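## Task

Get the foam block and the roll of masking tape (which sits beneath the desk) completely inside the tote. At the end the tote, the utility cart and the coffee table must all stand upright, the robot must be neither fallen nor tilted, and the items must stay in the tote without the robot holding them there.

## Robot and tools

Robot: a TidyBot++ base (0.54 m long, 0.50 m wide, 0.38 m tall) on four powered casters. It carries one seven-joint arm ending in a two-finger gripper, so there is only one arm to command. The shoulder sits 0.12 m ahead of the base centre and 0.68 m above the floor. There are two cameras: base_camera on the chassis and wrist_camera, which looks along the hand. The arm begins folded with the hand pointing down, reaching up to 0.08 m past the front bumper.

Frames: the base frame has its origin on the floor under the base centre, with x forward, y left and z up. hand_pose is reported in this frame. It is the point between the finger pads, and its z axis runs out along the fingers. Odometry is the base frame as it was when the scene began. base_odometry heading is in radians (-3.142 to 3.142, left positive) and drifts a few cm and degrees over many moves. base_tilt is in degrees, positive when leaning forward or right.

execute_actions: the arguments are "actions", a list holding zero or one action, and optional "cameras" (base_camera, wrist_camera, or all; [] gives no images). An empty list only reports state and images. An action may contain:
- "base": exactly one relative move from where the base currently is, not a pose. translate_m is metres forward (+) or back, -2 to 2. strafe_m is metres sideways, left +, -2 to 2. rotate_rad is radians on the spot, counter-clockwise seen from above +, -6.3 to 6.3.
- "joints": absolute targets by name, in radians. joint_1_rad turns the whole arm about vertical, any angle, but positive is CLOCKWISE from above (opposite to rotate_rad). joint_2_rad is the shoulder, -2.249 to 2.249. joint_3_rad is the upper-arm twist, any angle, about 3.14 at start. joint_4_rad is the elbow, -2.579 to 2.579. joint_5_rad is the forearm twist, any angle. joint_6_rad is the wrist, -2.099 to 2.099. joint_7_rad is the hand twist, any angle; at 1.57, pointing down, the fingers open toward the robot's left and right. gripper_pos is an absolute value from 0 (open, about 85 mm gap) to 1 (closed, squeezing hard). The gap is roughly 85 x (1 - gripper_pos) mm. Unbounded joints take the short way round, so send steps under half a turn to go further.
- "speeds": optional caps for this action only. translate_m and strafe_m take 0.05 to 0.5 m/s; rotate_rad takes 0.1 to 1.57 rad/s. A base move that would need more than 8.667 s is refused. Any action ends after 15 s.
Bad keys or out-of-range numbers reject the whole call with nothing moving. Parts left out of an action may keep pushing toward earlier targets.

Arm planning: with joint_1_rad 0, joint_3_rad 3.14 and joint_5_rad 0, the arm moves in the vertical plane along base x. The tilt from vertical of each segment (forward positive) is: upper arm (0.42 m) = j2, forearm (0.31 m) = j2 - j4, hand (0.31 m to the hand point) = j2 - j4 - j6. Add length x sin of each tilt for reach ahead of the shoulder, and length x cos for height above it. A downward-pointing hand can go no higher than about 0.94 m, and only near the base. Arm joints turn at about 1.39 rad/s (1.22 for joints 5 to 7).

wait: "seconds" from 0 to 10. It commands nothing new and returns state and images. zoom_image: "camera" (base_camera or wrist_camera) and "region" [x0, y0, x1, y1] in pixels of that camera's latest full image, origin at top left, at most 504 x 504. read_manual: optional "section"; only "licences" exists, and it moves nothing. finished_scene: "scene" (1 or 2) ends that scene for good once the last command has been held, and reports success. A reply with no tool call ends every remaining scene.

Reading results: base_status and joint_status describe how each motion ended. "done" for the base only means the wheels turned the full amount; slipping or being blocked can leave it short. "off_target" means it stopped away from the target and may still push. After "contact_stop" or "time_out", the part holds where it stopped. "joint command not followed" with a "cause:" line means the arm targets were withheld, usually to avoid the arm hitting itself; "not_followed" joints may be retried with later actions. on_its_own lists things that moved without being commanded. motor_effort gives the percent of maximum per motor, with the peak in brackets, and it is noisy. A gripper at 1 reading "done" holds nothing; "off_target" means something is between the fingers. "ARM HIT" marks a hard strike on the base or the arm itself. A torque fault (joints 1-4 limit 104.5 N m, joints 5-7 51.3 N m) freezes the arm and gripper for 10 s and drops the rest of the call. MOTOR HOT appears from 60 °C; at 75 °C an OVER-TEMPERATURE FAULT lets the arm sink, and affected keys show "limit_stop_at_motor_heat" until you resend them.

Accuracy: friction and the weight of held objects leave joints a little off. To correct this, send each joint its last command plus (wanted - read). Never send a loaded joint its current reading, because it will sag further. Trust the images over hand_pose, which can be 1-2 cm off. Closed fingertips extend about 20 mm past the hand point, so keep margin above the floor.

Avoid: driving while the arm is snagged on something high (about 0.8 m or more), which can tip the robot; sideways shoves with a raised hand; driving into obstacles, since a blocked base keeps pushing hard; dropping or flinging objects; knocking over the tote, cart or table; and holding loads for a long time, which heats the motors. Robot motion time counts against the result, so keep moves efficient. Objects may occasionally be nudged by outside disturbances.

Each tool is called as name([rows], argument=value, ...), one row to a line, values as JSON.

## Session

execute_actions(actions=[])

Scene clock: 0.00 s.
base_odometry: x=+0.000 y=+0.000 heading=+0.000 (m, m, rad; odometry frame)
base_tilt: forward=+0.1 right=+0.3 (deg)
base_status: not commanded
joint_positions: joint_1_rad=-0.027 joint_2_rad=-0.371 joint_3_rad=+3.181 joint_4_rad=-2.537 joint_5_rad=-0.010 joint_6_rad=-0.858 joint_7_rad=+1.564 gripper_pos=+0.000
joint_status: not commanded
motor_effort: joint_1_rad=+0 joint_2_rad=-3 joint_3_rad=+1 joint_4_rad=+18 joint_5_rad=+0 joint_6_rad=+1 joint_7_rad=+0 (%)
hand_pose: x=+0.2636 y=+0.0037 z=+0.5887 quat_wxyz=(-0.011, +0.998, -0.012, +0.058) (m; base frame)
pictures: base_camera, wrist_camera
Images, in order (width x height): base_camera 644x364, wrist_camera 644x476.

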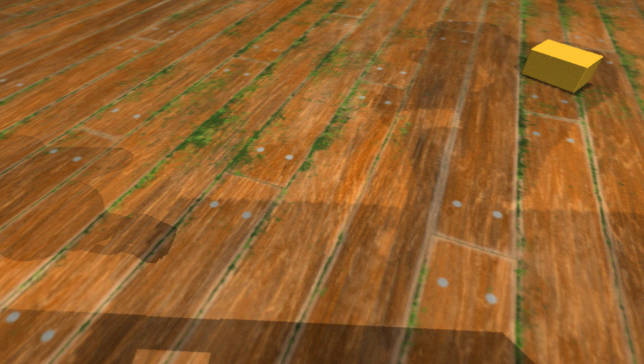

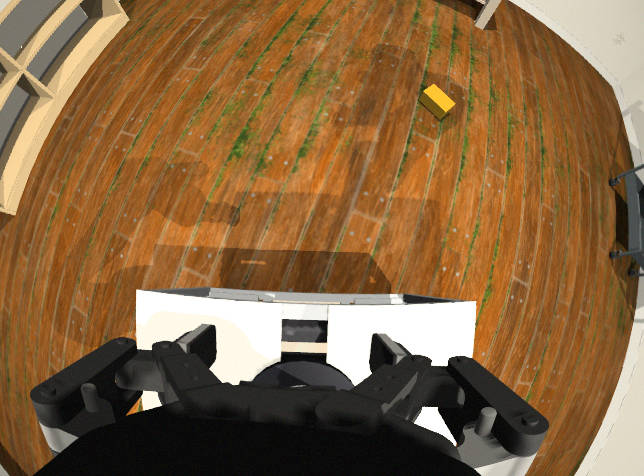

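execute_actions([
  {"base": {"rotate_rad": -0.5}, "joints": {"joint_1_rad": 0.02, "joint_2_rad": 0.6, "joint_3_rad": 3.12, "joint_4_rad": -2.0, "joint_6_rad": -0.5}},
], cameras=["base_camera"])

execute_actions([
  {"base": {"translate_m": 0.35}, "joints": {"joint_2_rad": 1.2, "joint_4_rad": -1.62, "joint_6_rad": -0.28}},
])

Scene clock: 4.90 s.
base_odometry: x=+0.000 y=+0.000 heading=-0.500 (m, m, rad; odometry frame)
base_tilt: forward=+0.1 right=+0.3 (deg)
base_status: done
joint_positions: joint_1_rad=-0.003 joint_2_rad=+0.596 joint_3_rad=+3.138 joint_4_rad=-2.027 joint_5_rad=-0.010 joint_6_rad=-0.525 joint_7_rad=+1.564 gripper_pos=+0.000
joint_status: all done
motor_effort: joint_1_rad=+0(0) joint_2_rad=-29(31) joint_3_rad=+0(1) joint_4_rad=+9(17) joint_5_rad=-1(1) joint_6_rad=+0(1) joint_7_rad=+0(0) (%)
hand_pose: x=+0.5091 y=+0.0057 z=+0.4458 quat_wxyz=(-0.004, +1.000, -0.005, -0.003) (m; base frame)
pictures: base_camera
Images, in order (width x height): base_camera 644x364.

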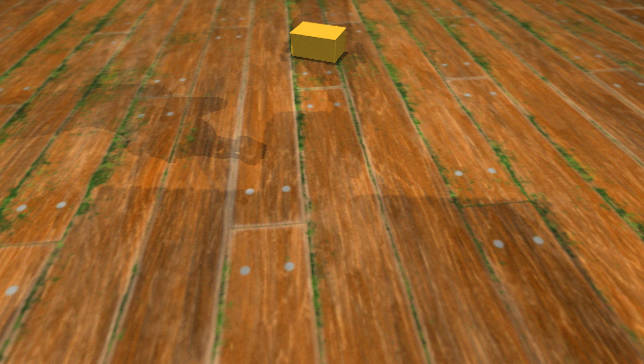

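Scene clock: 6.93 s.
base_odometry: x=+0.307 y=-0.168 heading=-0.500 (m, m, rad; odometry frame)
base_tilt: forward=+0.1 right=+0.3 (deg)
base_status: done
joint_positions: joint_1_rad=-0.001 joint_2_rad=+1.196 joint_3_rad=+3.136 joint_4_rad=-1.642 joint_5_rad=-0.010 joint_6_rad=-0.303 joint_7_rad=+1.564 gripper_pos=+0.000
joint_status: all done
motor_effort: joint_1_rad=+1(1) joint_2_rad=-40(41) joint_3_rad=+0(1) joint_4_rad=+6(11) joint_5_rad=-1(1) joint_6_rad=+0(0) joint_7_rad=+0(0) (%)
hand_pose: x=+0.6047 y=+0.0061 z=+0.2248 quat_wxyz=(-0.004, +1.000, -0.007, +0.000) (m; base frame)
pictures: base_camera, wrist_camera
Images, in order (width x height): base_camera 644x364, wrist_camera 644x476.

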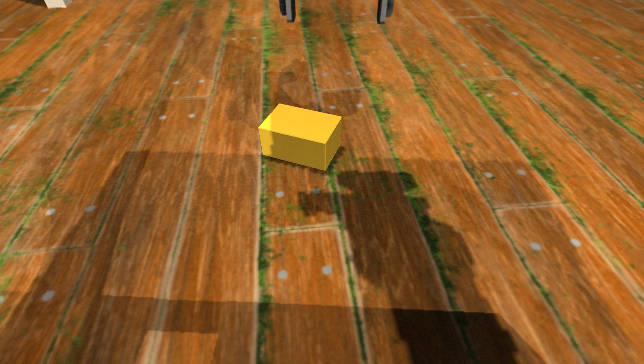

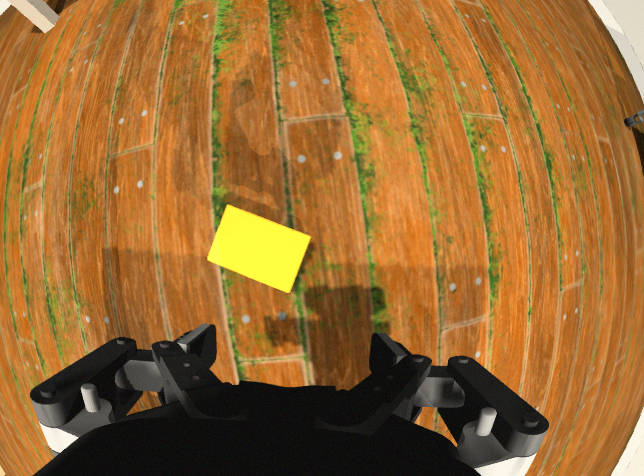

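execute_actions([
  {"joints": {"joint_1_rad": -0.107, "joint_2_rad": 1.452, "joint_4_rad": -1.265, "joint_6_rad": -0.42, "joint_7_rad": 2.69}},
])

Scene clock: 14.93 s.
base_odometry: x=+0.307 y=-0.168 heading=-0.500 (m, m, rad; odometry frame)
base_tilt: forward=+0.1 right=+0.3 (deg)
base_status: not commanded
joint_positions: joint_1_rad=-0.092 joint_2_rad=+1.447 joint_3_rad=+3.134 joint_4_rad=-1.292 joint_5_rad=-0.010 joint_6_rad=-0.394 joint_7_rad=+2.676 gripper_pos=+0.000
joint_status: all done
motor_effort: joint_1_rad=+1(3) joint_2_rad=-43(45) joint_3_rad=+0(1) joint_4_rad=+7(8) joint_5_rad=-1(1) joint_6_rad=+0(1) joint_7_rad=+0(0) (%)
hand_pose: x=+0.6592 y=+0.0568 z=+0.1333 quat_wxyz=(-0.003, +0.829, +0.560, +0.006) (m; base frame)
pictures: base_camera, wrist_camera
Images, in order (width x height): base_camera 644x364, wrist_camera 644x476.

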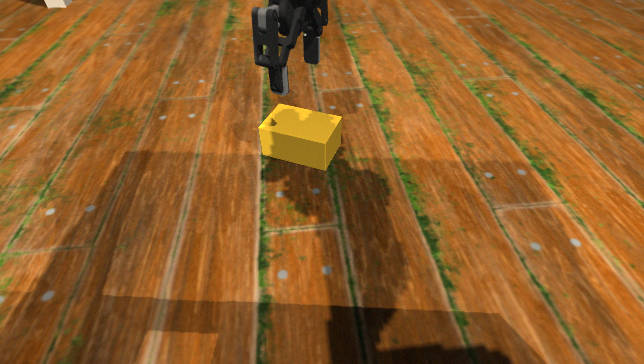

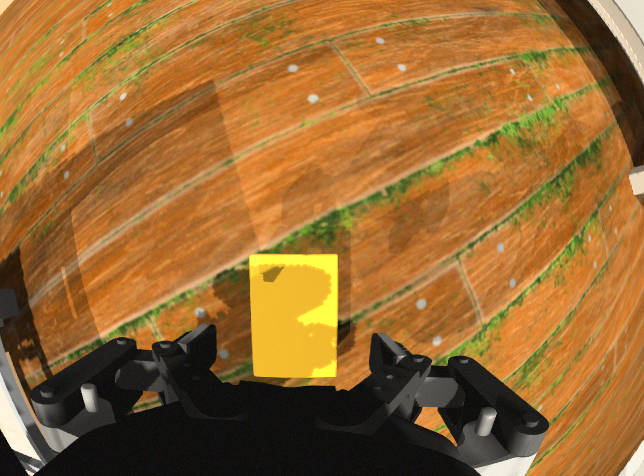

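execute_actions([
  {"joints": {"joint_2_rad": 1.586, "joint_4_rad": -1.133}},
])

Scene clock: 20.83 s.
base_odometry: x=+0.307 y=-0.168 heading=-0.500 (m, m, rad; odometry frame)
base_tilt: forward=+0.1 right=+0.3 (deg)
base_status: not commanded
joint_positions: joint_1_rad=-0.092 joint_2_rad=+1.589 joint_3_rad=+3.134 joint_4_rad=-1.157 joint_5_rad=-0.010 joint_6_rad=-0.396 joint_7_rad=+2.676 gripper_pos=+0.000
joint_status: all done
motor_effort: joint_1_rad=+0(0) joint_2_rad=-43(46) joint_3_rad=-1(1) joint_4_rad=+7(8) joint_5_rad=-1(0) joint_6_rad=+0(0) joint_7_rad=+0(0) (%)
hand_pose: x=+0.6581 y=+0.0567 z=+0.0731 quat_wxyz=(-0.005, +0.829, +0.559, +0.003) (m; base frame)
pictures: base_camera, wrist_camera
Images, in order (width x height): base_camera 644x364, wrist_camera 644x476.

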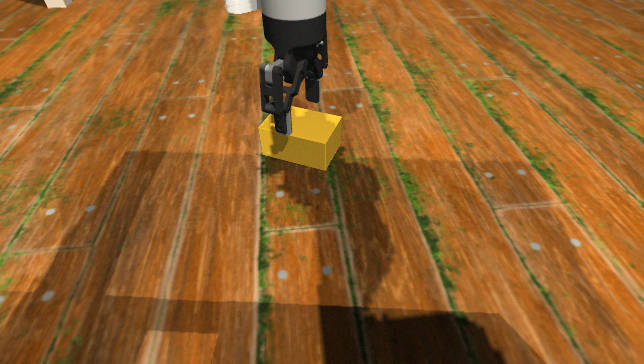

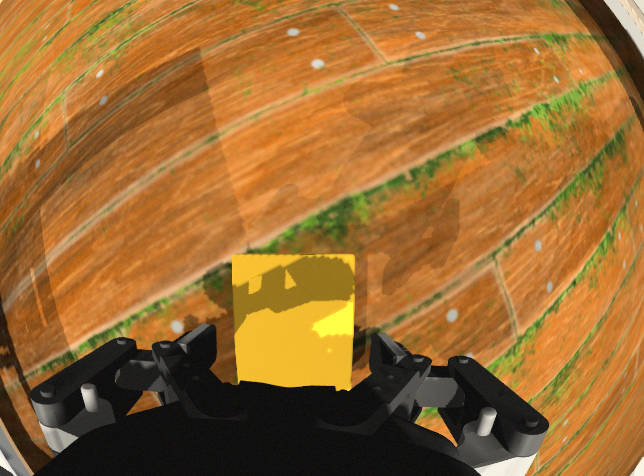

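execute_actions([
  {"joints": {"joint_2_rad": 1.692, "joint_4_rad": -1.022}},
])

execute_actions([
  {"joints": {"gripper_pos": 1.0}},
])

Scene clock: 24.27 s.
base_odometry: x=+0.307 y=-0.168 heading=-0.500 (m, m, rad; odometry frame)
base_tilt: forward=+0.1 right=+0.3 (deg)
base_status: not commanded
joint_positions: joint_1_rad=-0.092 joint_2_rad=+1.687 joint_3_rad=+3.131 joint_4_rad=-1.043 joint_5_rad=-0.010 joint_6_rad=-0.414 joint_7_rad=+2.676 gripper_pos=+0.000
joint_status: all done
motor_effort: joint_1_rad=+0(1) joint_2_rad=-43(45) joint_3_rad=-1(2) joint_4_rad=+7(13) joint_5_rad=+0(0) joint_6_rad=-1(9) joint_7_rad=+0(0) (%)
hand_pose: x=+0.6589 y=+0.0583 z=+0.0340 quat_wxyz=(-0.007, +0.829, +0.559, +0.002) (m; base frame)
pictures: base_camera, wrist_camera
Images, in order (width x height): base_camera 644x364, wrist_camera 644x476.

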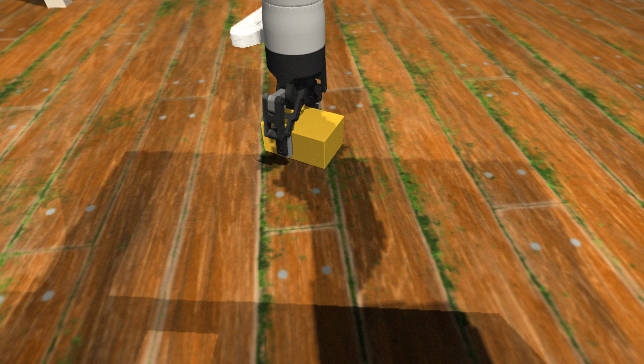

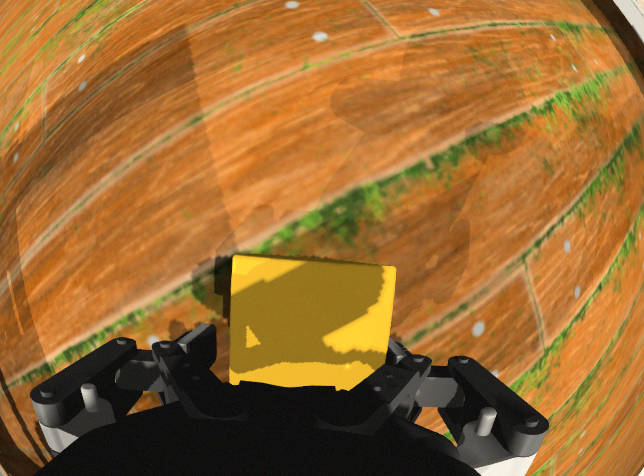

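Scene clock: 25.37 s.
base_odometry: x=+0.307 y=-0.168 heading=-0.500 (m, m, rad; odometry frame)
base_tilt: forward=+0.1 right=+0.3 (deg)
base_status: not commanded
joint_positions: joint_1_rad=-0.092 joint_2_rad=+1.684 joint_3_rad=+3.131 joint_4_rad=-1.041 joint_5_rad=-0.010 joint_6_rad=-0.420 joint_7_rad=+2.676 gripper_pos=+0.272
joint_status: gripper_pos off_target (ended at +0.272, target +1.000)
motor_effort: joint_1_rad=+0(1) joint_2_rad=-41(44) joint_3_rad=+0(1) joint_4_rad=+10(11) joint_5_rad=-1(1) joint_6_rad=+2(5) joint_7_rad=+0(0) (%)
hand_pose: x=+0.6602 y=+0.0584 z=+0.0357 quat_wxyz=(-0.007, +0.829, +0.559, +0.002) (m; base frame)
pictures: base_camera, wrist_camera
Images, in order (width x height): base_camera 644x364, wrist_camera 644x476.

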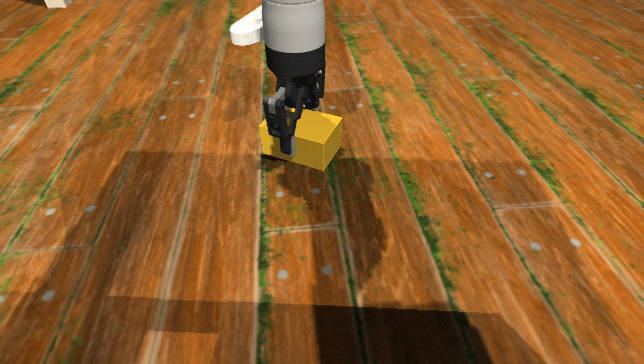

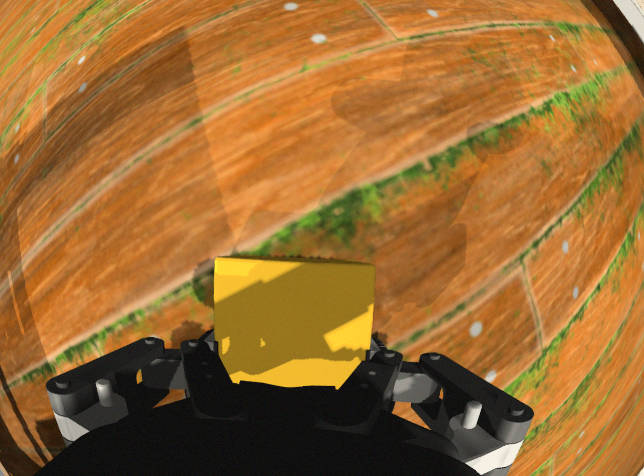

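execute_actions([
  {"joints": {"joint_1_rad": 0.02, "joint_2_rad": 0.3, "joint_4_rad": -2.3, "joint_6_rad": 0.1, "joint_7_rad": 1.55}},
], cameras=["wrist_camera"])

execute_actions([
  {"base": {"rotate_rad": -2.0}},
])

Scene clock: 31.03 s.
base_odometry: x=+0.307 y=-0.168 heading=-0.500 (m, m, rad; odometry frame)
base_tilt: forward=+0.1 right=+0.3 (deg)
base_status: not commanded
joint_positions: joint_1_rad=-0.002 joint_2_rad=+0.307 joint_3_rad=+3.131 joint_4_rad=-2.277 joint_5_rad=-0.010 joint_6_rad=+0.072 joint_7_rad=+1.571 gripper_pos=+0.272
joint_status: all done
motor_effort: joint_1_rad=+0(0) joint_2_rad=-24(48) joint_3_rad=+1(0) joint_4_rad=+13(13) joint_5_rad=+0(0) joint_6_rad=+5(5) joint_7_rad=+0(0) (%)
hand_pose: x=+0.5956 y=+0.0073 z=+0.5644 quat_wxyz=(-0.005, +0.951, +0.001, +0.309) (m; base frame)
pictures: wrist_camera
Images, in order (width x height): wrist_camera 644x476.

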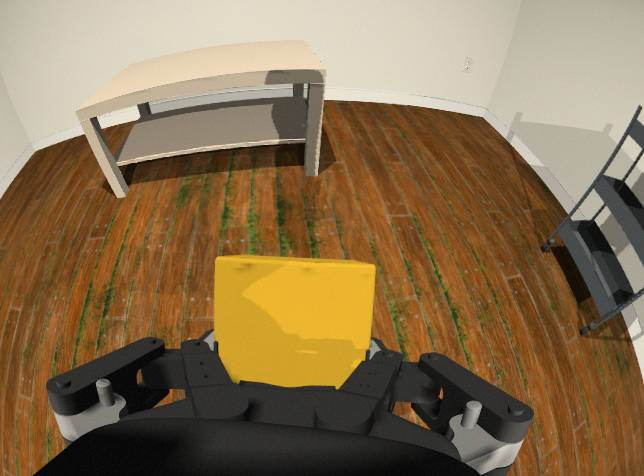

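Scene clock: 33.67 s.
base_odometry: x=+0.307 y=-0.168 heading=-2.500 (m, m, rad; odometry frame)
base_tilt: forward=+0.1 right=+0.3 (deg)
base_status: done
joint_positions: joint_1_rad=+0.010 joint_2_rad=+0.307 joint_3_rad=+3.127 joint_4_rad=-2.277 joint_5_rad=-0.010 joint_6_rad=+0.078 joint_7_rad=+1.571 gripper_pos=+0.272
joint_status: not commanded
motor_effort: joint_1_rad=+0(3) joint_2_rad=-24(25) joint_3_rad=+0(1) joint_4_rad=+14(14) joint_5_rad=-1(1) joint_6_rad=+5(5) joint_7_rad=+0(1) (%)
hand_pose: x=+0.5972 y=+0.0036 z=+0.5656 quat_wxyz=(-0.004, +0.950, -0.003, +0.312) (m; base frame)
pictures: base_camera, wrist_camera
Images, in order (width x height): base_camera 644x364, wrist_camera 644x476.

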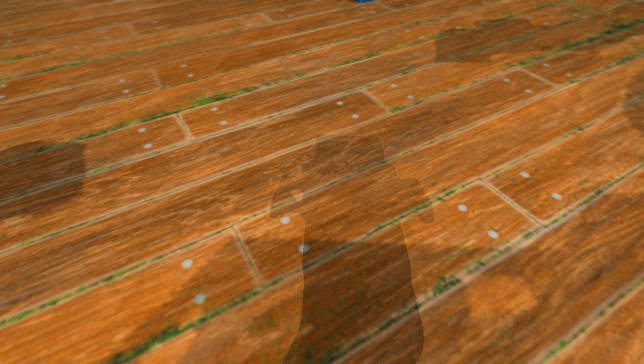

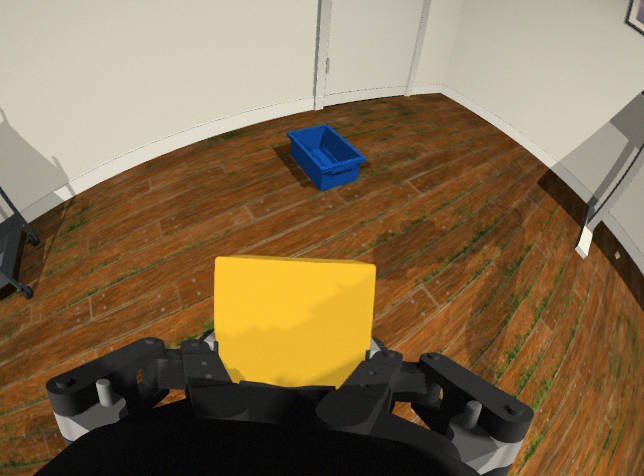

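execute_actions([
  {"base": {"translate_m": 0.95}, "joints": {"joint_2_rad": 1.05, "joint_4_rad": -1.72, "joint_6_rad": -0.37}},
])

Scene clock: 38.93 s.
base_odometry: x=-0.455 y=-0.736 heading=-2.500 (m, m, rad; odometry frame)
base_tilt: forward=+0.0 right=+0.3 (deg)
base_status: done
joint_positions: joint_1_rad=+0.010 joint_2_rad=+1.050 joint_3_rad=+3.127 joint_4_rad=-1.740 joint_5_rad=-0.010 joint_6_rad=-0.345 joint_7_rad=+1.571 gripper_pos=+0.273
joint_status: all done
motor_effort: joint_1_rad=+0(1) joint_2_rad=-39(40) joint_3_rad=+0(1) joint_4_rad=+7(15) joint_5_rad=+0(1) joint_6_rad=+0(5) joint_7_rad=+0(0) (%)
hand_pose: x=+0.5944 y=+0.0063 z=+0.2851 quat_wxyz=(-0.008, +1.000, -0.006, +0.003) (m; base frame)
pictures: base_camera, wrist_camera
Images, in order (width x height): base_camera 644x364, wrist_camera 644x476.

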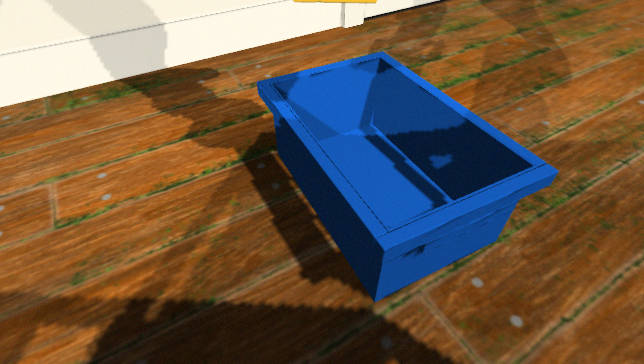

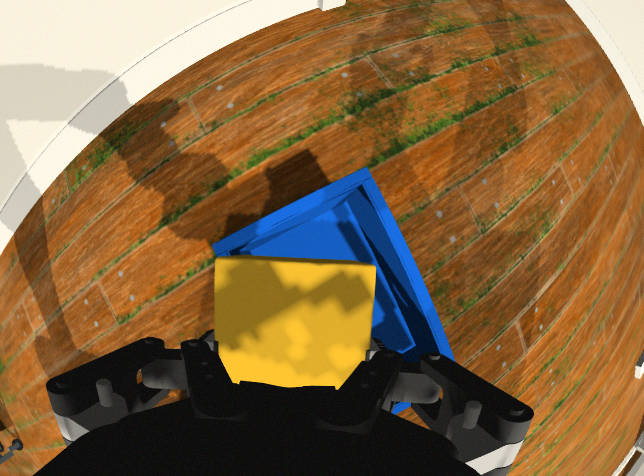

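execute_actions([
  {"joints": {"joint_1_rad": 0.11, "joint_2_rad": 1.246, "joint_4_rad": -1.635, "joint_6_rad": -0.215, "joint_7_rad": 0.57}},
])

Scene clock: 48.57 s.
base_odometry: x=-0.455 y=-0.736 heading=-2.500 (m, m, rad; odometry frame)
base_tilt: forward=+0.1 right=+0.3 (deg)
base_status: not commanded
joint_positions: joint_1_rad=+0.093 joint_2_rad=+1.246 joint_3_rad=+3.127 joint_4_rad=-1.663 joint_5_rad=-0.010 joint_6_rad=-0.239 joint_7_rad=+0.575 gripper_pos=+0.273
joint_status: all done
motor_effort: joint_1_rad=+0(0) joint_2_rad=-39(41) joint_3_rad=-1(1) joint_4_rad=+4(7) joint_5_rad=+0(0) joint_6_rad=+0(0) joint_7_rad=+0(1) (%)
hand_pose: x=+0.5873 y=-0.0325 z=+0.1992 quat_wxyz=(-0.006, +0.854, -0.520, -0.007) (m; base frame)
pictures: base_camera, wrist_camera
Images, in order (width x height): base_camera 644x364, wrist_camera 644x476.

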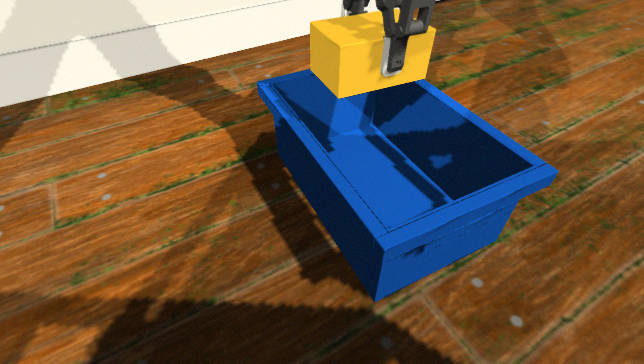

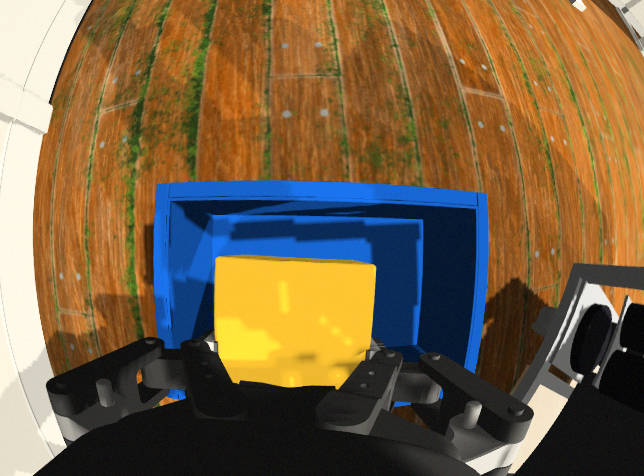

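execute_actions([
  {"joints": {"joint_1_rad": 0.124, "joint_2_rad": 1.606, "joint_4_rad": -1.264}},
])

Scene clock: 55.83 s.
base_odometry: x=-0.455 y=-0.736 heading=-2.500 (m, m, rad; odometry frame)
base_tilt: forward=+0.1 right=+0.4 (deg)
base_status: not commanded
joint_positions: joint_1_rad=+0.102 joint_2_rad=+1.610 joint_3_rad=+3.127 joint_4_rad=-1.292 joint_5_rad=-0.010 joint_6_rad=-0.239 joint_7_rad=+0.575 gripper_pos=+0.273
joint_status: all done
motor_effort: joint_1_rad=+0(1) joint_2_rad=-41(44) joint_3_rad=-1(1) joint_4_rad=+4(5) joint_5_rad=+0(1) joint_6_rad=+0(1) joint_7_rad=+0(0) (%)
hand_pose: x=+0.6128 y=-0.0391 z=+0.0489 quat_wxyz=(-0.008, +0.850, -0.526, -0.004) (m; base frame)
pictures: base_camera, wrist_camera
Images, in order (width x height): base_camera 644x364, wrist_camera 644x476.

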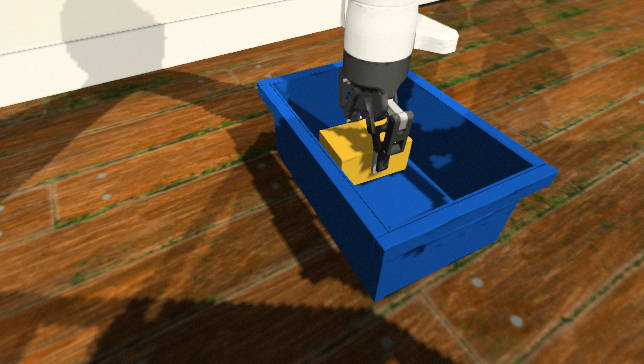

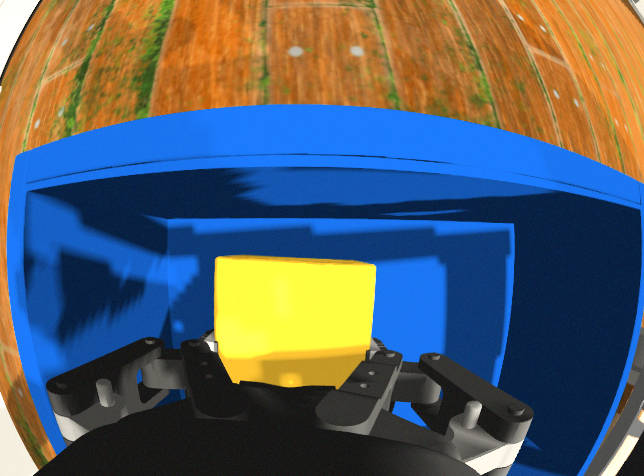

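execute_actions([
  {"joints": {"gripper_pos": 0.05}},
], cameras=[])

execute_actions([
  {"joints": {"joint_2_rad": 1.2, "joint_4_rad": -1.66, "joint_6_rad": -0.31}},
])

Scene clock: 59.60 s.
base_odometry: x=-0.455 y=-0.736 heading=-2.500 (m, m, rad; odometry frame)
base_tilt: forward=+0.1 right=+0.3 (deg)
base_status: not commanded
joint_positions: joint_1_rad=+0.102 joint_2_rad=+1.610 joint_3_rad=+3.127 joint_4_rad=-1.292 joint_5_rad=-0.010 joint_6_rad=-0.239 joint_7_rad=+0.575 gripper_pos=+0.050
joint_status: all done
motor_effort: joint_1_rad=+0(0) joint_2_rad=-41(42) joint_3_rad=+0(1) joint_4_rad=+5(4) joint_5_rad=-1(0) joint_6_rad=+0(1) joint_7_rad=+0(0) (%)
hand_pose: x=+0.6128 y=-0.0391 z=+0.0489 quat_wxyz=(-0.008, +0.850, -0.526, -0.004) (m; base frame)
pictures: none
No camera images: the call's "cameras" was empty. Leave "cameras" out to get every camera's image.

Scene clock: 61.20 s.
base_odometry: x=-0.455 y=-0.736 heading=-2.500 (m, m, rad; odometry frame)
base_tilt: forward=+0.1 right=+0.3 (deg)
base_status: not commanded
joint_positions: joint_1_rad=+0.102 joint_2_rad=+1.203 joint_3_rad=+3.127 joint_4_rad=-1.634 joint_5_rad=-0.010 joint_6_rad=-0.285 joint_7_rad=+0.575 gripper_pos=+0.050
joint_status: all done
motor_effort: joint_1_rad=+0(0) joint_2_rad=-39(44) joint_3_rad=+0(1) joint_4_rad=+6(7) joint_5_rad=+0(0) joint_6_rad=+0(0) joint_7_rad=+0(0) (%)
hand_pose: x=+0.6106 y=-0.0388 z=+0.2224 quat_wxyz=(-0.012, +0.852, -0.524, +0.005) (m; base frame)
pictures: base_camera, wrist_camera
Images, in order (width x height): base_camera 644x364, wrist_camera 644x476.

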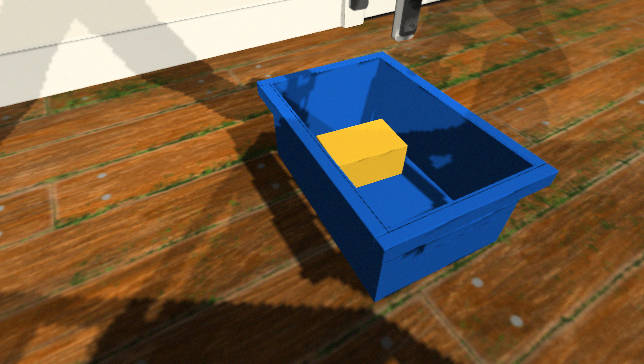

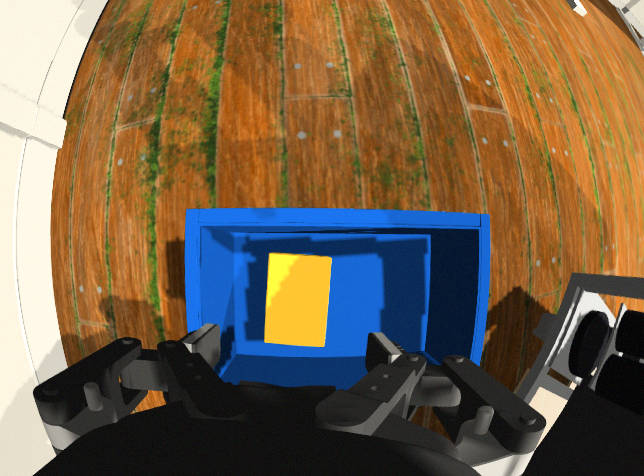

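execute_actions([
  {"base": {"strafe_m": -0.6}, "joints": {"joint_1_rad": -0.02, "joint_2_rad": -0.2, "joint_4_rad": -2.5, "joint_6_rad": 0.0, "joint_7_rad": 1.59, "gripper_pos": 0.0}},
], cameras=[])

execute_actions([
  {"base": {"rotate_rad": -1.05}},
])

Scene clock: 73.53 s.
base_odometry: x=-0.814 y=-0.255 heading=-2.500 (m, m, rad; odometry frame)
base_tilt: forward=+0.1 right=+0.3 (deg)
base_status: done
joint_positions: joint_1_rad=+0.002 joint_2_rad=-0.195 joint_3_rad=+3.126 joint_4_rad=-2.474 joint_5_rad=-0.010 joint_6_rad=-0.027 joint_7_rad=+1.568 gripper_pos=+0.000
joint_status: all done
motor_effort: joint_1_rad=+0(3) joint_2_rad=-10(42) joint_3_rad=+1(3) joint_4_rad=+19(18) joint_5_rad=+0(0) joint_6_rad=+6(6) joint_7_rad=+0(0) (%)
hand_pose: x=+0.5070 y=+0.0066 z=+0.6813 quat_wxyz=(-0.004, +0.914, +0.001, +0.406) (m; base frame)
pictures: none
No camera images: the call's "cameras" was empty. Leave "cameras" out to get every camera's image.

Scene clock: 75.50 s.
base_odometry: x=-0.814 y=-0.255 heading=+2.734 (m, m, rad; odometry frame)
base_tilt: forward=+0.1 right=+0.3 (deg)
base_status: done
joint_positions: joint_1_rad=-0.002 joint_2_rad=-0.195 joint_3_rad=+3.126 joint_4_rad=-2.474 joint_5_rad=-0.010 joint_6_rad=-0.024 joint_7_rad=+1.568 gripper_pos=+0.000
joint_status: not commanded
motor_effort: joint_1_rad=+1(1) joint_2_rad=-10(11) joint_3_rad=+0(2) joint_4_rad=+19(19) joint_5_rad=+0(1) joint_6_rad=+5(6) joint_7_rad=+1(0) (%)
hand_pose: x=+0.5075 y=+0.0083 z=+0.6818 quat_wxyz=(-0.005, +0.913, +0.003, +0.407) (m; base frame)
pictures: base_camera, wrist_camera
Images, in order (width x height): base_camera 644x364, wrist_camera 644x476.

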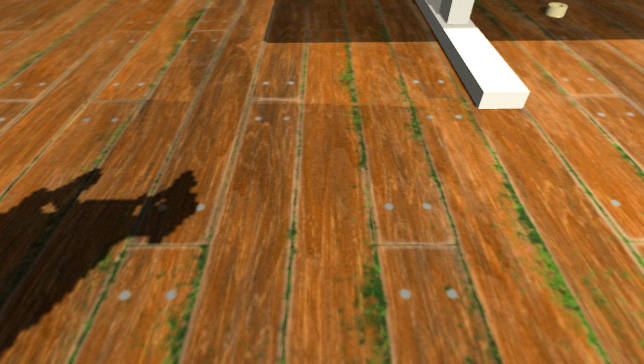

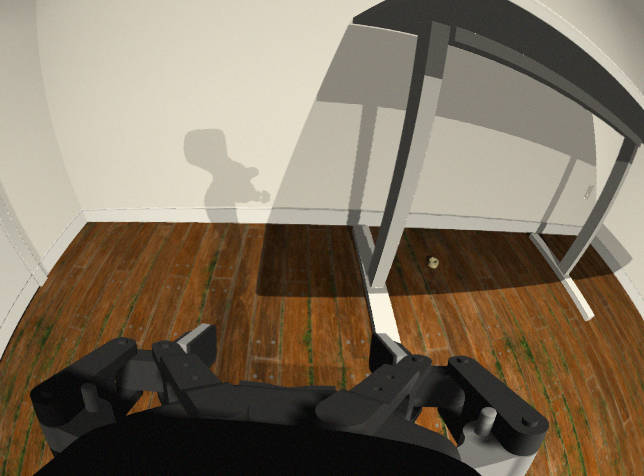

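execute_actions([
  {"base": {"strafe_m": -0.62}, "joints": {"joint_2_rad": 1.85, "joint_4_rad": -0.28, "joint_6_rad": -0.5}},
])

Scene clock: 86.43 s.
base_odometry: x=-0.567 y=+0.314 heading=+2.733 (m, m, rad; odometry frame)
base_tilt: forward=+0.1 right=+0.3 (deg)
base_status: done
joint_positions: joint_1_rad=-0.008 joint_2_rad=+1.847 joint_3_rad=+3.126 joint_4_rad=-0.308 joint_5_rad=-0.010 joint_6_rad=-0.475 joint_7_rad=+1.568 gripper_pos=+0.000
joint_status: all done
motor_effort: joint_1_rad=+0(3) joint_2_rad=-52(56) joint_3_rad=+0(2) joint_4_rad=+18(19) joint_5_rad=-1(1) joint_6_rad=+4(6) joint_7_rad=+0(0) (%)
hand_pose: x=+0.9386 y=+0.0139 z=+0.1228 quat_wxyz=(-0.011, +0.967, -0.005, +0.253) (m; base frame)
pictures: base_camera, wrist_camera
Images, in order (width x height): base_camera 644x364, wrist_camera 644x476.

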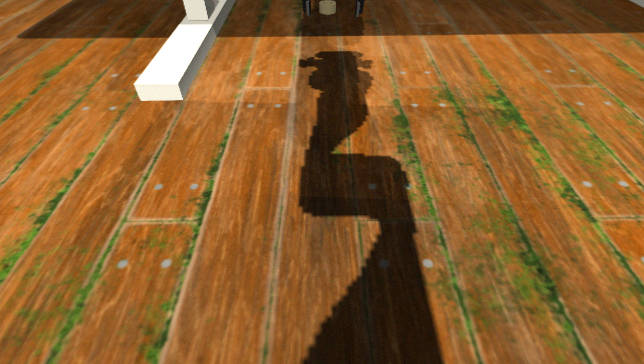

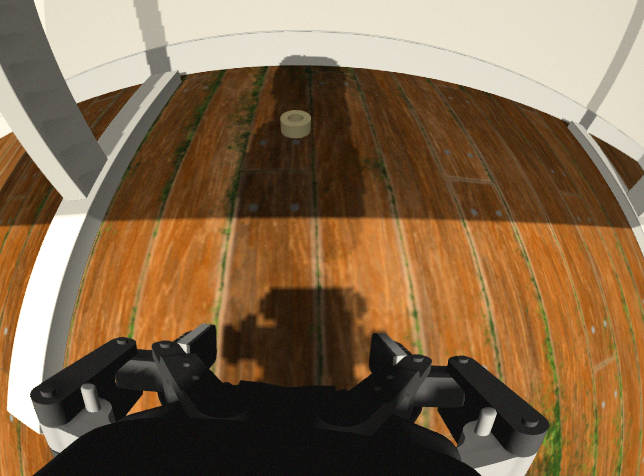

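execute_actions([
  {"base": {"translate_m": 0.39}, "joints": {"joint_1_rad": -0.062, "joint_2_rad": 1.99, "joint_4_rad": -0.08, "joint_6_rad": -0.68}},
])

Scene clock: 93.33 s.
base_odometry: x=-0.925 y=+0.469 heading=+2.732 (m, m, rad; odometry frame)
base_tilt: forward=+0.1 right=+0.3 (deg)
base_status: done
joint_positions: joint_1_rad=-0.047 joint_2_rad=+1.983 joint_3_rad=+3.126 joint_4_rad=-0.100 joint_5_rad=-0.010 joint_6_rad=-0.660 joint_7_rad=+1.568 gripper_pos=+0.000
joint_status: all done
motor_effort: joint_1_rad=+0(1) joint_2_rad=-50(54) joint_3_rad=+0(1) joint_4_rad=+18(22) joint_5_rad=-1(0) joint_6_rad=+3(4) joint_7_rad=+0(0) (%)
hand_pose: x=+0.8985 y=+0.0437 z=+0.0728 quat_wxyz=(-0.015, +0.980, +0.014, +0.198) (m; base frame)
pictures: base_camera, wrist_camera
Images, in order (width x height): base_camera 644x364, wrist_camera 644x476.

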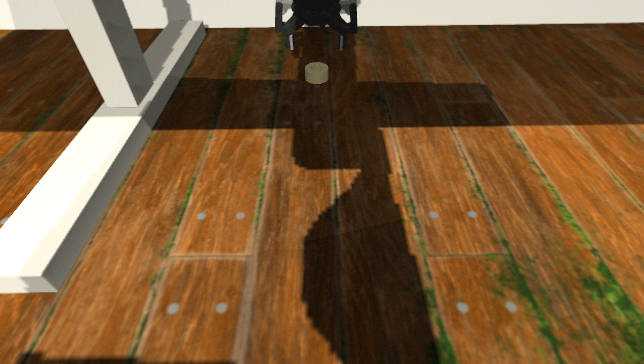

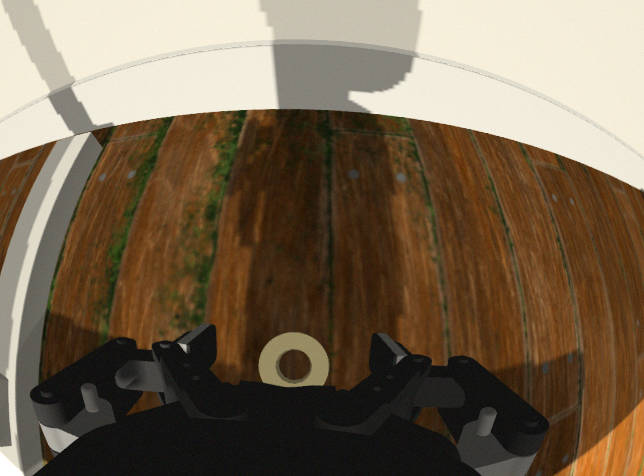

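execute_actions([
  {"base": {"translate_m": 0.018}, "joints": {"joint_2_rad": 2.05, "joint_6_rad": -0.61}},
])

zoom_image(camera="base_camera", region=[260, 20, 380, 100])

Scene clock: 98.30 s.
base_odometry: x=-0.941 y=+0.476 heading=+2.731 (m, m, rad; odometry frame)
base_tilt: forward=+0.1 right=+0.3 (deg)
base_status: done
joint_positions: joint_1_rad=-0.047 joint_2_rad=+2.051 joint_3_rad=+3.126 joint_4_rad=-0.098 joint_5_rad=-0.010 joint_6_rad=-0.634 joint_7_rad=+1.568 gripper_pos=+0.000
joint_status: all done
motor_effort: joint_1_rad=+0(3) joint_2_rad=-48(52) joint_3_rad=-1(0) joint_4_rad=+18(20) joint_5_rad=-1(1) joint_6_rad=+2(3) joint_7_rad=+0(0) (%)
hand_pose: x=+0.8637 y=+0.0422 z=+0.0245 quat_wxyz=(-0.014, +0.984, +0.014, +0.178) (m; base frame)
pictures: base_camera, wrist_camera
Images, in order (width x height): base_camera 644x364, wrist_camera 644x476.

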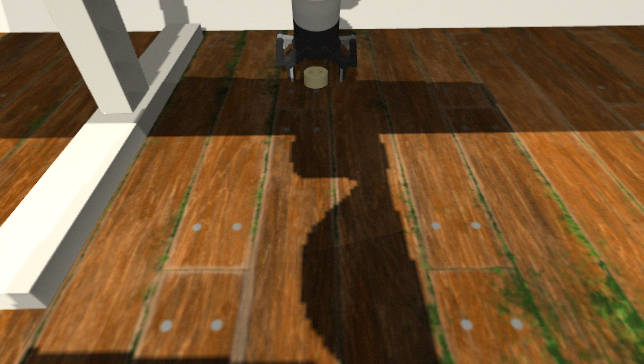

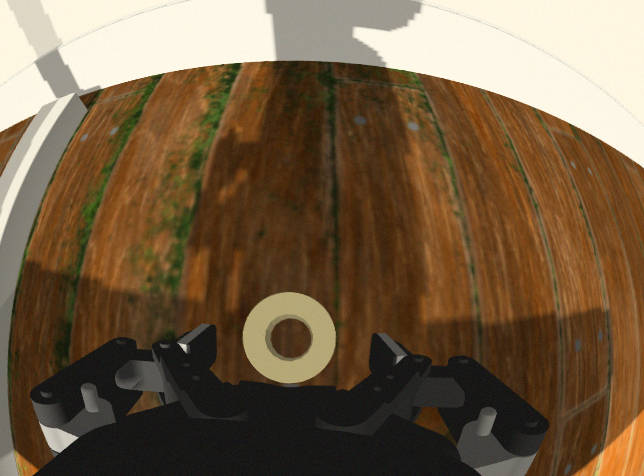

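Region (260, 20, 380, 100) of base_camera's 644x364 image, scaled by 4.200.

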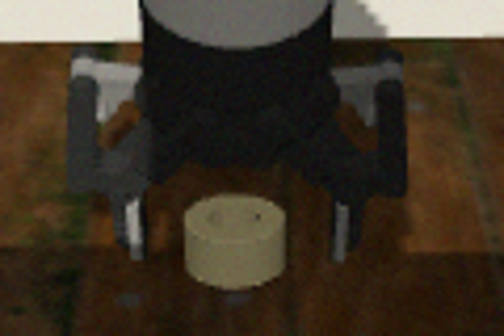

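execute_actions([
  {"joints": {"gripper_pos": 1.0}},
])

Scene clock: 100.47 s.
base_odometry: x=-0.941 y=+0.476 heading=+2.731 (m, m, rad; odometry frame)
base_tilt: forward=+0.1 right=+0.3 (deg)
base_status: not commanded
joint_positions: joint_1_rad=-0.047 joint_2_rad=+2.047 joint_3_rad=+3.126 joint_4_rad=-0.098 joint_5_rad=-0.010 joint_6_rad=-0.634 joint_7_rad=+1.569 gripper_pos=+0.537
joint_status: gripper_pos off_target (ended at +0.537, target +1.000)
motor_effort: joint_1_rad=+0(4) joint_2_rad=-48(50) joint_3_rad=+0(3) joint_4_rad=+18(19) joint_5_rad=-1(2) joint_6_rad=+2(3) joint_7_rad=+0(0) (%)
hand_pose: x=+0.8666 y=+0.0424 z=+0.0276 quat_wxyz=(-0.014, +0.983, +0.014, +0.180) (m; base frame)
pictures: base_camera, wrist_camera
Images, in order (width x height): base_camera 644x364, wrist_camera 644x476.

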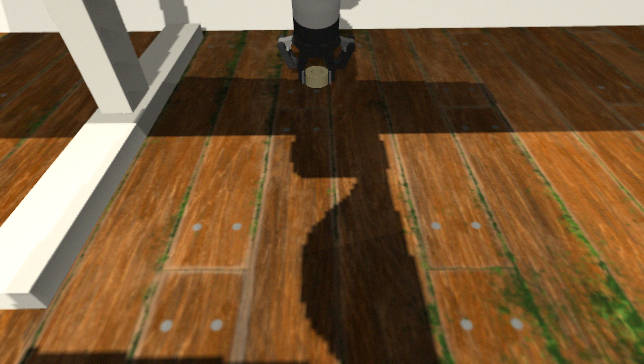

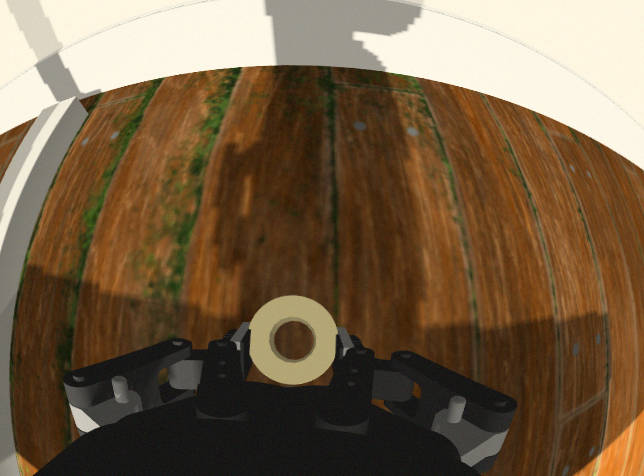

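execute_actions([
  {"joints": {"joint_2_rad": 1.98}},
], cameras=[])

execute_actions([
  {"base": {"translate_m": -0.6}, "joints": {"joint_2_rad": 1.6, "joint_4_rad": -0.6}},
], cameras=[])

execute_actions([
  {"base": {"rotate_rad": 1.57}, "joints": {"joint_1_rad": 0.03, "joint_2_rad": 1.09, "joint_4_rad": -1.74, "joint_6_rad": -0.31}},
])

Scene clock: 106.57 s.
base_odometry: x=-0.941 y=+0.476 heading=+2.731 (m, m, rad; odometry frame)
base_tilt: forward=+0.1 right=+0.3 (deg)
base_status: not commanded
joint_positions: joint_1_rad=-0.047 joint_2_rad=+1.979 joint_3_rad=+3.126 joint_4_rad=-0.095 joint_5_rad=-0.010 joint_6_rad=-0.634 joint_7_rad=+1.569 gripper_pos=+0.537
joint_status: all done
motor_effort: joint_1_rad=+0(0) joint_2_rad=-51(53) joint_3_rad=+0(1) joint_4_rad=+19(19) joint_5_rad=-1(1) joint_6_rad=+3(3) joint_7_rad=+0(0) (%)
hand_pose: x=+0.9104 y=+0.0445 z=+0.0811 quat_wxyz=(-0.016, +0.976, +0.014, +0.215) (m; base frame)
pictures: none
No camera images: the call's "cameras" was empty. Leave "cameras" out to get every camera's image.

Scene clock: 109.30 s.
base_odometry: x=-0.391 y=+0.236 heading=+2.731 (m, m, rad; odometry frame)
base_tilt: forward=+0.1 right=+0.3 (deg)
base_status: done
joint_positions: joint_1_rad=-0.049 joint_2_rad=+1.606 joint_3_rad=+3.126 joint_4_rad=-0.581 joint_5_rad=-0.010 joint_6_rad=-0.632 joint_7_rad=+1.569 gripper_pos=+0.537
joint_status: all done
motor_effort: joint_1_rad=+0(4) joint_2_rad=-53(55) joint_3_rad=-1(1) joint_4_rad=+18(20) joint_5_rad=-1(1) joint_6_rad=+2(3) joint_7_rad=+0(0) (%)
hand_pose: x=+0.8934 y=+0.0486 z=+0.1903 quat_wxyz=(-0.015, +0.987, +0.018, +0.160) (m; base frame)
pictures: none
No camera images: the call's "cameras" was empty. Leave "cameras" out to get every camera's image.

Scene clock: 111.97 s.
base_odometry: x=-0.391 y=+0.236 heading=-1.983 (m, m, rad; odometry frame)
base_tilt: forward=+0.1 right=+0.3 (deg)
base_status: done
joint_positions: joint_1_rad=+0.014 joint_2_rad=+1.101 joint_3_rad=+3.108 joint_4_rad=-1.715 joint_5_rad=-0.010 joint_6_rad=-0.336 joint_7_rad=+1.569 gripper_pos=+0.537
joint_status: all done
motor_effort: joint_1_rad=+0(11) joint_2_rad=-38(53) joint_3_rad=-1(4) joint_4_rad=+5(19) joint_5_rad=-1(1) joint_6_rad=+0(2) joint_7_rad=+0(0) (%)
hand_pose: x=+0.5917 y=+0.0156 z=+0.2641 quat_wxyz=(-0.017, +1.000, -0.005, -0.005) (m; base frame)
pictures: base_camera, wrist_camera
Images, in order (width x height): base_camera 644x364, wrist_camera 644x476.

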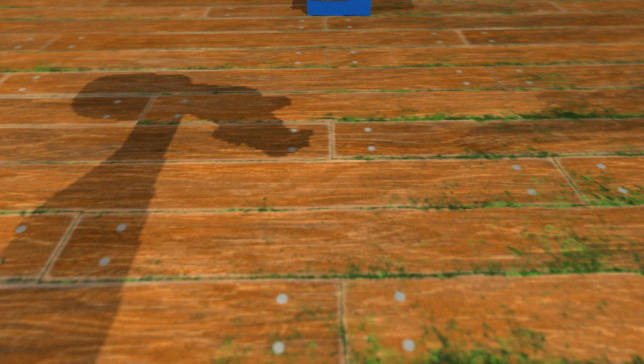

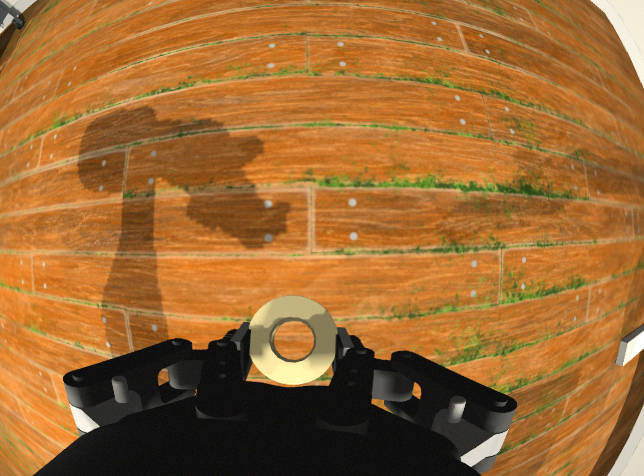

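execute_actions([
  {"base": {"translate_m": 0.72}, "joints": {"joint_1_rad": 0.0, "joint_3_rad": 3.16, "joint_2_rad": 1.2, "joint_4_rad": -1.62, "joint_6_rad": -0.28}},
])

Scene clock: 117.67 s.
base_odometry: x=-0.678 y=-0.424 heading=-1.981 (m, m, rad; odometry frame)
base_tilt: forward=+0.1 right=+0.3 (deg)
base_status: done
joint_positions: joint_1_rad=+0.013 joint_2_rad=+1.203 joint_3_rad=+3.145 joint_4_rad=-1.639 joint_5_rad=-0.010 joint_6_rad=-0.302 joint_7_rad=+1.569 gripper_pos=+0.537
joint_status: all done
motor_effort: joint_1_rad=+0(0) joint_2_rad=-40(43) joint_3_rad=+0(1) joint_4_rad=+5(7) joint_5_rad=+0(1) joint_6_rad=+0(0) joint_7_rad=+0(0) (%)
hand_pose: x=+0.6035 y=-0.0065 z=+0.2214 quat_wxyz=(+0.000, +1.000, -0.013, -0.001) (m; base frame)
pictures: base_camera, wrist_camera
Images, in order (width x height): base_camera 644x364, wrist_camera 644x476.

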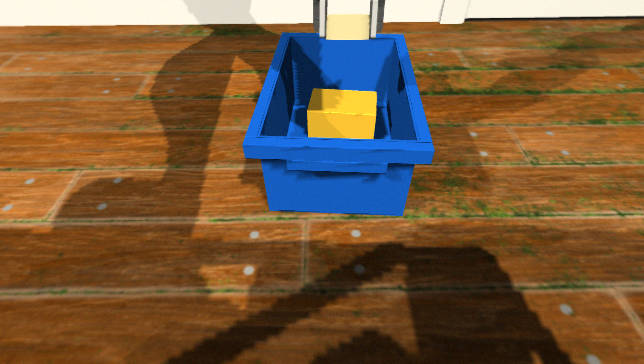

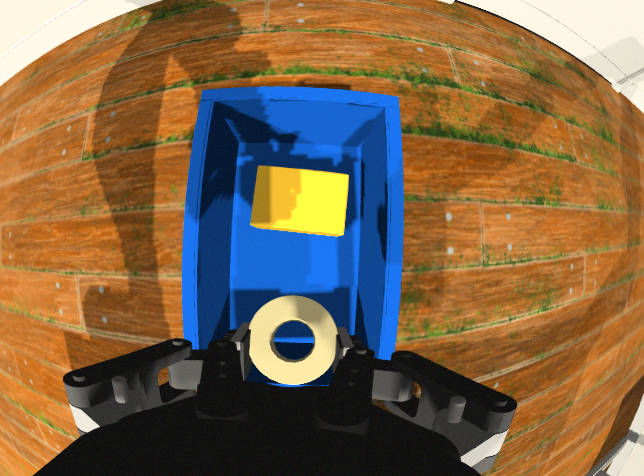

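execute_actions([
  {"joints": {"joint_1_rad": -0.024, "joint_2_rad": 1.61, "joint_4_rad": -1.27, "joint_6_rad": -0.212}},
])

Scene clock: 122.37 s.
base_odometry: x=-0.678 y=-0.424 heading=-1.981 (m, m, rad; odometry frame)
base_tilt: forward=+0.1 right=+0.3 (deg)
base_status: not commanded
joint_positions: joint_1_rad=-0.002 joint_2_rad=+1.612 joint_3_rad=+3.145 joint_4_rad=-1.297 joint_5_rad=-0.010 joint_6_rad=-0.238 joint_7_rad=+1.569 gripper_pos=+0.537
joint_status: all done
motor_effort: joint_1_rad=+0(1) joint_2_rad=-41(44) joint_3_rad=+0(1) joint_4_rad=+4(5) joint_5_rad=-1(0) joint_6_rad=+0(0) joint_7_rad=+0(0) (%)
hand_pose: x=+0.6100 y=+0.0009 z=+0.0471 quat_wxyz=(+0.001, +1.000, -0.005, -0.003) (m; base frame)
pictures: base_camera, wrist_camera
Images, in order (width x height): base_camera 644x364, wrist_camera 644x476.

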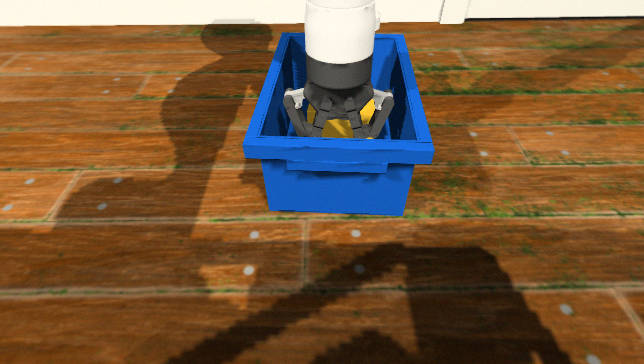

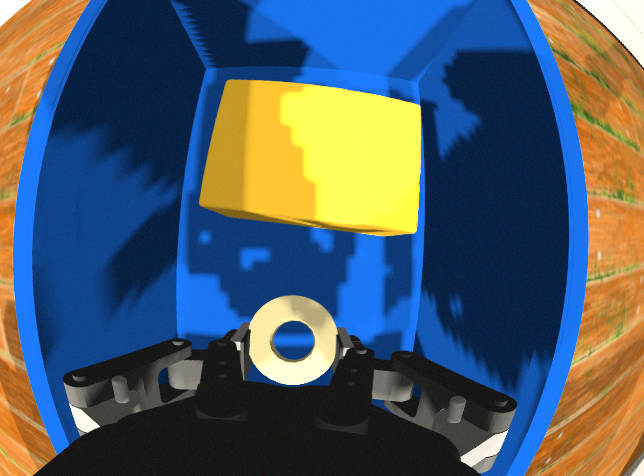

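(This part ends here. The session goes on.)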